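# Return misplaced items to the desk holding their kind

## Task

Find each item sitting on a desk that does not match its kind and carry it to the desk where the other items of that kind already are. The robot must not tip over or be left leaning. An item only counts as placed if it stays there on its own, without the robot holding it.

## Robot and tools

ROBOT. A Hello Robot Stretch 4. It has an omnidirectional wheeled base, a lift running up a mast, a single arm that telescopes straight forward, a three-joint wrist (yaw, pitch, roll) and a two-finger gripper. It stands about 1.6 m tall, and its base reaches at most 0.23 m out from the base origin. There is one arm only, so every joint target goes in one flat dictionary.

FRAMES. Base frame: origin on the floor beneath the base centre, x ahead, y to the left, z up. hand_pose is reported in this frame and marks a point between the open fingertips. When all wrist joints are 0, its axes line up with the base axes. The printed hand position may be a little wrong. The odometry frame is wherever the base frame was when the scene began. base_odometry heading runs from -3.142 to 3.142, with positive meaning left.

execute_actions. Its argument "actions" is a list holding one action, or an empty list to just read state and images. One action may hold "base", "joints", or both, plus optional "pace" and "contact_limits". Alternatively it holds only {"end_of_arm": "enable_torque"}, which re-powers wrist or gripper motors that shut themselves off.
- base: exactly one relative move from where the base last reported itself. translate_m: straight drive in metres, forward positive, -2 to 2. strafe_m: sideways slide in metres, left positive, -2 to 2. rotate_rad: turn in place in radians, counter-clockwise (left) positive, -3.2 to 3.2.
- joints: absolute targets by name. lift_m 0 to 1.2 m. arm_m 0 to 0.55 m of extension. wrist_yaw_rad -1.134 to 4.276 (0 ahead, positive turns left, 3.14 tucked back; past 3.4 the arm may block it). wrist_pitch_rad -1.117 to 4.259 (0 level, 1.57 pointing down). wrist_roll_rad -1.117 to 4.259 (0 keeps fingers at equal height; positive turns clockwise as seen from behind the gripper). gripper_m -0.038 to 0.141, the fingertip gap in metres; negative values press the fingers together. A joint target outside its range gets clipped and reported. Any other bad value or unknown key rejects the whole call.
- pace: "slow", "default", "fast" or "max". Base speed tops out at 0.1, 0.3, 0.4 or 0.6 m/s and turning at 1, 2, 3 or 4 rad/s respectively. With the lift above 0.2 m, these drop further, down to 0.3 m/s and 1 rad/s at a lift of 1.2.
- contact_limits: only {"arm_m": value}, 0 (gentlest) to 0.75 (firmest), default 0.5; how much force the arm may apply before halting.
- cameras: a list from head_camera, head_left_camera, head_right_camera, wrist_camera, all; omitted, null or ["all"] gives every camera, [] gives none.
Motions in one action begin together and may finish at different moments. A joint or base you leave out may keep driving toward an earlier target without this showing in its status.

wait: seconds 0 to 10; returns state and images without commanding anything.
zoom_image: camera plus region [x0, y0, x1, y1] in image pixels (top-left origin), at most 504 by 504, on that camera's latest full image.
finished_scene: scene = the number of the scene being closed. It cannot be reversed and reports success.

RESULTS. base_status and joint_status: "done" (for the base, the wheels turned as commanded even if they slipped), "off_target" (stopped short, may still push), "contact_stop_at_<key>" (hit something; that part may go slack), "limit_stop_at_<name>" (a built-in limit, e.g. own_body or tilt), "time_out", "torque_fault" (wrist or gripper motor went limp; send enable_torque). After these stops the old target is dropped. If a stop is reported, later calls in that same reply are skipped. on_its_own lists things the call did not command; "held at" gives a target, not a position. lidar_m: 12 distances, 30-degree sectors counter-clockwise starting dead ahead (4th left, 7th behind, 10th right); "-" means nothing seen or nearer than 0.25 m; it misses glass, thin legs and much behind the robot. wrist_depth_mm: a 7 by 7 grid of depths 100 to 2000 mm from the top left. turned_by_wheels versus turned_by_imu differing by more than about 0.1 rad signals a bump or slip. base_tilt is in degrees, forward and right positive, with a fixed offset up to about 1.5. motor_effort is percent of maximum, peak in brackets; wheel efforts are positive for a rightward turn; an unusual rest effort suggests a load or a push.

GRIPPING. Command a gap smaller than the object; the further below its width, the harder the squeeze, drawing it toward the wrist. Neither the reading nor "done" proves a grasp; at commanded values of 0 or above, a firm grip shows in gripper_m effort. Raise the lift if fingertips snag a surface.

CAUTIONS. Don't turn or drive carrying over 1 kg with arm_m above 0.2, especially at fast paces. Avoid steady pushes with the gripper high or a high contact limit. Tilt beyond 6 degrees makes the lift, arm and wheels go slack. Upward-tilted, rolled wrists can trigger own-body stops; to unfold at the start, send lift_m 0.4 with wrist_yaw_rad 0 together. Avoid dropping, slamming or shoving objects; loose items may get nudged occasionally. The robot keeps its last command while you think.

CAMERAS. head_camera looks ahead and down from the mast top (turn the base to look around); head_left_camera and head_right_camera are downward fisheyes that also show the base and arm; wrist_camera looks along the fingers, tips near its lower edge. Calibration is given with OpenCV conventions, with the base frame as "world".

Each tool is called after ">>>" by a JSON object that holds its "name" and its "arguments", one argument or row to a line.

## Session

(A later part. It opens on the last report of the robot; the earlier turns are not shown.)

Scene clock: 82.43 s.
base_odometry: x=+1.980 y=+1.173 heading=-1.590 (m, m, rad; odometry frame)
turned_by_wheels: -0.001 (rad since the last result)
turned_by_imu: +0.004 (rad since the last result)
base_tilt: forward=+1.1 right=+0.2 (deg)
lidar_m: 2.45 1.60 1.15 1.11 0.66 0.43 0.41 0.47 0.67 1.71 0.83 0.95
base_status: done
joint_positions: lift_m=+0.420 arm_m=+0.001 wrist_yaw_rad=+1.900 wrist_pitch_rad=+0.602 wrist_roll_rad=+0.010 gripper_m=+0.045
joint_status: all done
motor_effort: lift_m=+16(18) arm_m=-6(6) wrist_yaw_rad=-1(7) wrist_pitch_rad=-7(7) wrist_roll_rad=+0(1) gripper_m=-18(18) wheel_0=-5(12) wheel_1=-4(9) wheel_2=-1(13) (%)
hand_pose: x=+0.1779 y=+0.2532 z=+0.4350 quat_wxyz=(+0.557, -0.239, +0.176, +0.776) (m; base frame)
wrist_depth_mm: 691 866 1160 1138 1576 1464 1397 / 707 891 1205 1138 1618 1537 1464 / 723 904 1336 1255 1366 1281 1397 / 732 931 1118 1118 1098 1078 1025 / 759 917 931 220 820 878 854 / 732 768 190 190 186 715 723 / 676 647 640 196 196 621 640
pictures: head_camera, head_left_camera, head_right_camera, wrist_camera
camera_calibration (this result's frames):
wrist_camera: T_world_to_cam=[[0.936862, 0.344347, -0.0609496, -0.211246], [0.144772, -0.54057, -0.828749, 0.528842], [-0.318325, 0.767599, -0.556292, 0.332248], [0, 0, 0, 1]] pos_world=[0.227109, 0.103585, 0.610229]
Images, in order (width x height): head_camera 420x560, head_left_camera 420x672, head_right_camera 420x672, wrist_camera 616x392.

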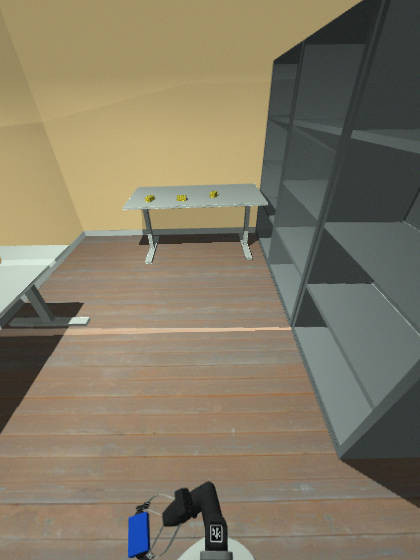

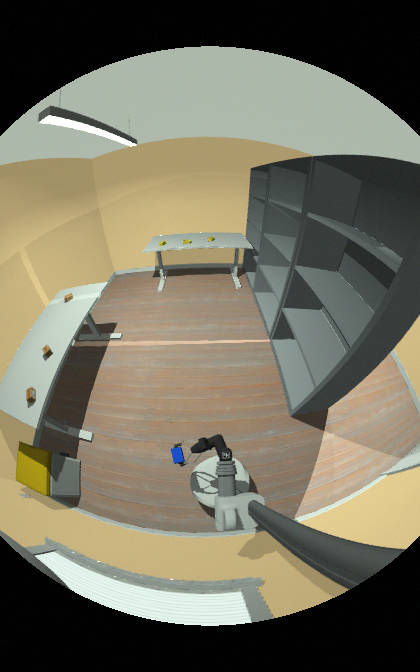

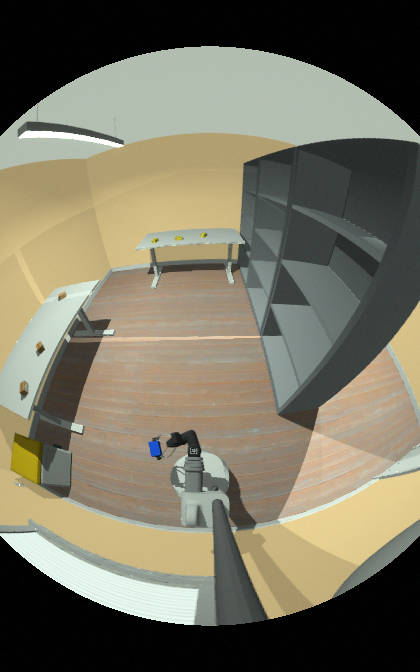

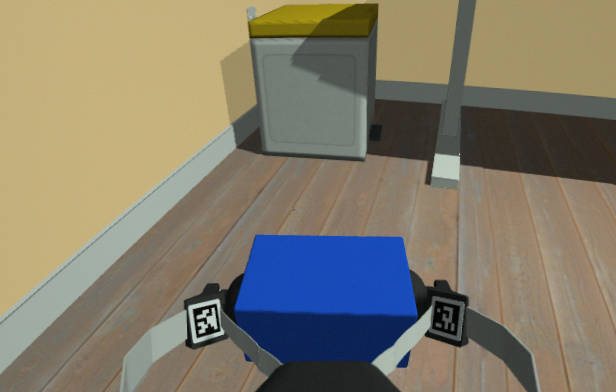

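>>> {"name": "execute_actions", "arguments": {
  "actions": [
    {"base":{"strafe_m":-1.68},"pace":"max"}
  ],
  "cameras": ["head_left_camera"]
}}

>>> {"name": "execute_actions", "arguments": {
  "actions": [
    {"base":{"translate_m":1.78},"joints":{"lift_m":1.03,"wrist_yaw_rad":0.03,"arm_m":0.5},"pace":"max"}
  ]
}}

Scene clock: 89.57 s.
base_odometry: x=+0.300 y=+1.205 heading=-1.590 (m, m, rad; odometry frame)
turned_by_wheels: +0.000 (rad since the last result)
turned_by_imu: -0.004 (rad since the last result)
base_tilt: forward=+1.1 right=+0.2 (deg)
lidar_m: 2.36 0.78 0.77 1.85 0.63 0.43 0.37 0.36 0.58 1.18 1.23 1.62
base_status: done
joint_positions: lift_m=+0.420 arm_m=+0.001 wrist_yaw_rad=+1.900 wrist_pitch_rad=+0.602 wrist_roll_rad=+0.010 gripper_m=+0.045
joint_status: not commanded
motor_effort: lift_m=+19(19) arm_m=-6(6) wrist_yaw_rad=+1(0) wrist_pitch_rad=-7(7) wrist_roll_rad=-2(1) gripper_m=-18(18) wheel_0=+1(15) wheel_1=+2(16) wheel_2=+0(1) (%)
hand_pose: x=+0.1779 y=+0.2532 z=+0.4348 quat_wxyz=(+0.557, -0.239, +0.176, +0.776) (m; base frame)
wrist_depth_mm: 661 831 1182 1863 - - - / 668 854 1205 1808 - 1921 1863 / 691 878 1205 1397 1366 1397 1205 / 691 891 1098 1098 1098 1078 809 / 715 854 891 220 820 866 768 / 723 778 190 190 185 707 715 / 668 654 647 195 195 627 621
pictures: head_left_camera
Images, in order (width x height): head_left_camera 420x672.

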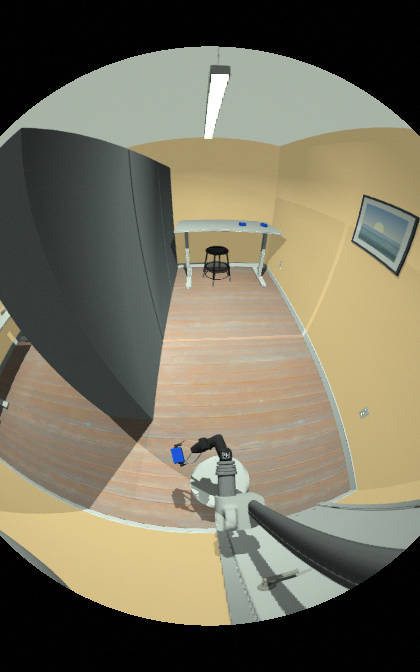

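Scene clock: 94.40 s.
base_odometry: x=+0.267 y=-0.574 heading=-1.589 (m, m, rad; odometry frame)
turned_by_wheels: +0.001 (rad since the last result)
turned_by_imu: +0.000 (rad since the last result)
base_tilt: forward=+1.1 right=+0.2 (deg)
lidar_m: 0.71 0.75 0.61 0.58 0.60 0.82 2.17 1.68 1.18 1.11 1.11 0.77
base_status: done
joint_positions: lift_m=+1.030 arm_m=+0.499 wrist_yaw_rad=+0.030 wrist_pitch_rad=+0.602 wrist_roll_rad=+0.010 gripper_m=+0.045
joint_status: all done
motor_effort: lift_m=+22(28) arm_m=+6(9) wrist_yaw_rad=-1(7) wrist_pitch_rad=-6(7) wrist_roll_rad=-1(0) gripper_m=-19(20) wheel_0=+4(9) wheel_1=+2(11) wheel_2=+3(17) (%)
hand_pose: x=+0.9101 y=-0.0802 z=+1.0446 quat_wxyz=(+0.955, +0.000, +0.297, +0.013) (m; base frame)
wrist_depth_mm: 741 732 732 741 741 732 732 / 798 798 788 788 778 759 768 / 683 668 640 621 609 603 591 / 517 508 496 484 480 469 462 / 413 410 404 220 366 382 379 / 345 340 190 190 186 315 319 / 298 286 283 196 196 273 282
pictures: head_camera, head_left_camera, head_right_camera, wrist_camera
camera_calibration (this result's frames):
wrist_camera: T_world_to_cam=[[0.0531919, -0.996724, -0.0609298, -0.0486257], [-0.559108, 0.0208289, -0.828833, 1.43347], [0.827387, 0.0781535, -0.556168, 0.0621942], [0, 0, 0, 1]] pos_world=[0.752594, -0.0831848, 1.21974]
Images, in order (width x height): head_camera 420x560, head_left_camera 420x672, head_right_camera 420x672, wrist_camera 616x392.

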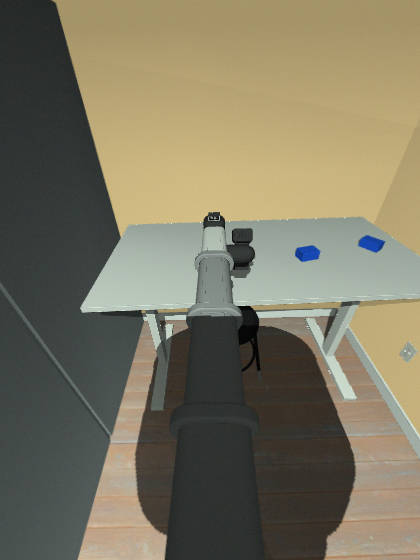

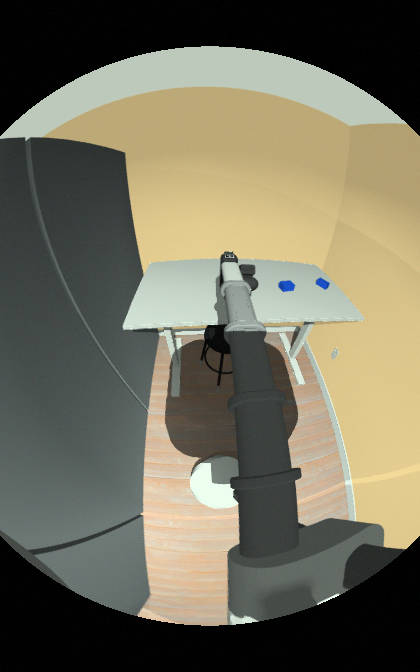

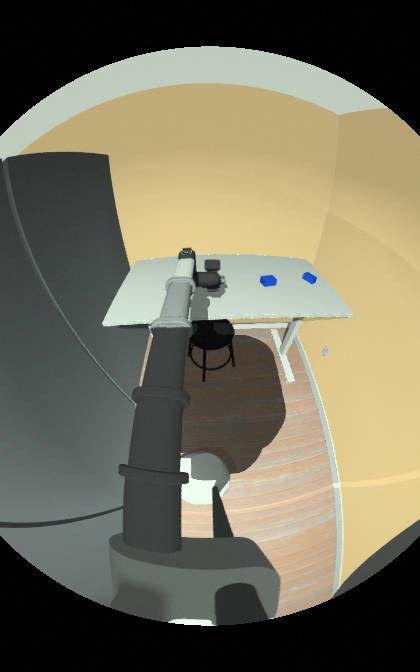

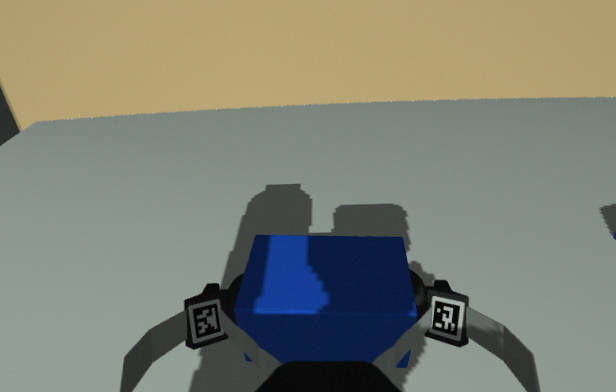

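Depth implies lowering by 0.068.

>>> {"name": "execute_actions", "arguments": {
  "actions": [
    {"joints":{"lift_m":0.963}}
  ],
  "cameras": []
}}

>>> {"name": "execute_actions", "arguments": {
  "actions": [
    {"joints":{"gripper_m":0.12}}
  ],
  "cameras": []
}}

>>> {"name": "execute_actions", "arguments": {
  "actions": [
    {"joints":{"lift_m":1.05},"pace":"fast"}
  ],
  "cameras": ["wrist_camera"]
}}

Scene clock: 98.93 s.
base_odometry: x=+0.267 y=-0.574 heading=-1.589 (m, m, rad; odometry frame)
turned_by_wheels: +0.000 (rad since the last result)
turned_by_imu: +0.002 (rad since the last result)
base_tilt: forward=+1.1 right=+0.2 (deg)
lidar_m: 0.73 0.75 0.63 0.57 0.61 0.82 2.16 1.67 1.17 1.12 1.12 0.79
base_status: not commanded
joint_positions: lift_m=+0.963 arm_m=+0.499 wrist_yaw_rad=+0.030 wrist_pitch_rad=+0.602 wrist_roll_rad=+0.010 gripper_m=+0.045
joint_status: all done
motor_effort: lift_m=+15(23) arm_m=+6(6) wrist_yaw_rad=+1(1) wrist_pitch_rad=-6(6) wrist_roll_rad=-1(0) gripper_m=-19(19) wheel_0=+4(4) wheel_1=+2(2) wheel_2=+3(3) (%)
hand_pose: x=+0.9101 y=-0.0802 z=+0.9781 quat_wxyz=(+0.955, +0.000, +0.297, +0.013) (m; base frame)
wrist_depth_mm: 741 741 741 732 732 723 723 / 768 723 691 661 640 627 621 / 517 496 484 473 462 452 445 / 384 382 373 368 359 351 351 / 310 307 304 220 273 290 286 / 258 258 191 190 187 236 241 / 225 213 214 196 195 206 213
pictures: none
No camera images: the call's "cameras" was empty. Leave "cameras" out to get every camera's image.

Scene clock: 100.57 s.
base_odometry: x=+0.267 y=-0.574 heading=-1.589 (m, m, rad; odometry frame)
turned_by_wheels: +0.000 (rad since the last result)
turned_by_imu: +0.001 (rad since the last result)
base_tilt: forward=+1.1 right=+0.2 (deg)
lidar_m: 0.73 0.75 0.62 0.58 0.59 0.84 2.17 1.65 1.17 1.12 1.07 0.77
base_status: not commanded
joint_positions: lift_m=+0.963 arm_m=+0.499 wrist_yaw_rad=+0.030 wrist_pitch_rad=+0.602 wrist_roll_rad=+0.010 gripper_m=+0.120
joint_status: all done
motor_effort: lift_m=+15(15) arm_m=+6(6) wrist_yaw_rad=+0(1) wrist_pitch_rad=-6(6) wrist_roll_rad=+0(1) gripper_m=-1(19) wheel_0=+4(3) wheel_1=+2(2) wheel_2=+3(3) (%)
hand_pose: x=+0.9101 y=-0.0802 z=+0.9781 quat_wxyz=(+0.955, +0.000, +0.297, +0.013) (m; base frame)
wrist_depth_mm: 741 741 741 715 741 723 732 / 778 723 691 661 647 640 634 / 512 500 480 469 459 452 445 / 387 382 375 368 359 353 349 / 312 309 303 233 273 290 285 / 259 259 200 202 196 207 242 / 224 220 221 186 210 210 211
pictures: none
No camera images: the call's "cameras" was empty. Leave "cameras" out to get every camera's image.

Scene clock: 101.70 s.
base_odometry: x=+0.267 y=-0.574 heading=-1.589 (m, m, rad; odometry frame)
turned_by_wheels: +0.000 (rad since the last result)
turned_by_imu: +0.000 (rad since the last result)
base_tilt: forward=+1.1 right=+0.2 (deg)
lidar_m: 0.73 0.74 0.62 0.58 0.59 0.81 2.17 1.70 1.18 1.11 1.13 0.77
base_status: not commanded
joint_positions: lift_m=+1.050 arm_m=+0.499 wrist_yaw_rad=+0.030 wrist_pitch_rad=+0.602 wrist_roll_rad=+0.010 gripper_m=+0.120
joint_status: all done
motor_effort: lift_m=+23(21) arm_m=+6(6) wrist_yaw_rad=-1(1) wrist_pitch_rad=-6(6) wrist_roll_rad=+0(1) gripper_m=-1(2) wheel_0=+4(4) wheel_1=+2(2) wheel_2=+3(3) (%)
hand_pose: x=+0.9101 y=-0.0802 z=+1.0645 quat_wxyz=(+0.955, +0.000, +0.297, +0.013) (m; base frame)
wrist_depth_mm: 741 732 741 723 732 732 723 / 788 798 798 788 788 788 768 / 723 715 691 683 654 640 640 / 559 544 530 521 517 504 500 / 445 439 436 430 421 415 407 / 368 366 211 364 355 206 343 / 320 315 315 210 297 301 303
pictures: wrist_camera
camera_calibration (this result's frames):
wrist_camera: T_world_to_cam=[[0.0531937, -0.996724, -0.060929, -0.0474139], [-0.559081, 0.0208297, -0.828851, 1.45], [0.827405, 0.0781539, -0.556142, 0.0732291], [0, 0, 0, 1]] pos_world=[0.7526, -0.0831848, 1.23967]
Images, in order (width x height): wrist_camera 616x392.

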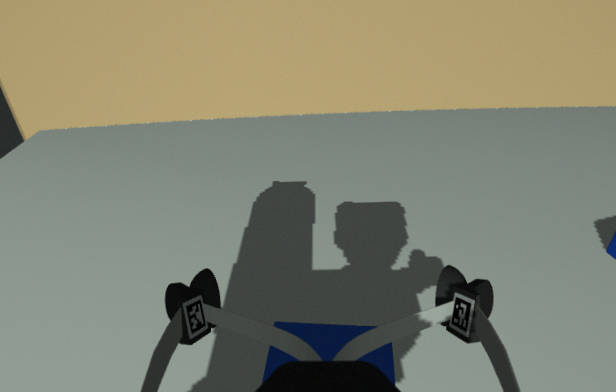

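>>> {"name": "finished_scene", "arguments": {
  "scene": 2
}}

The scene is finished: the task was done.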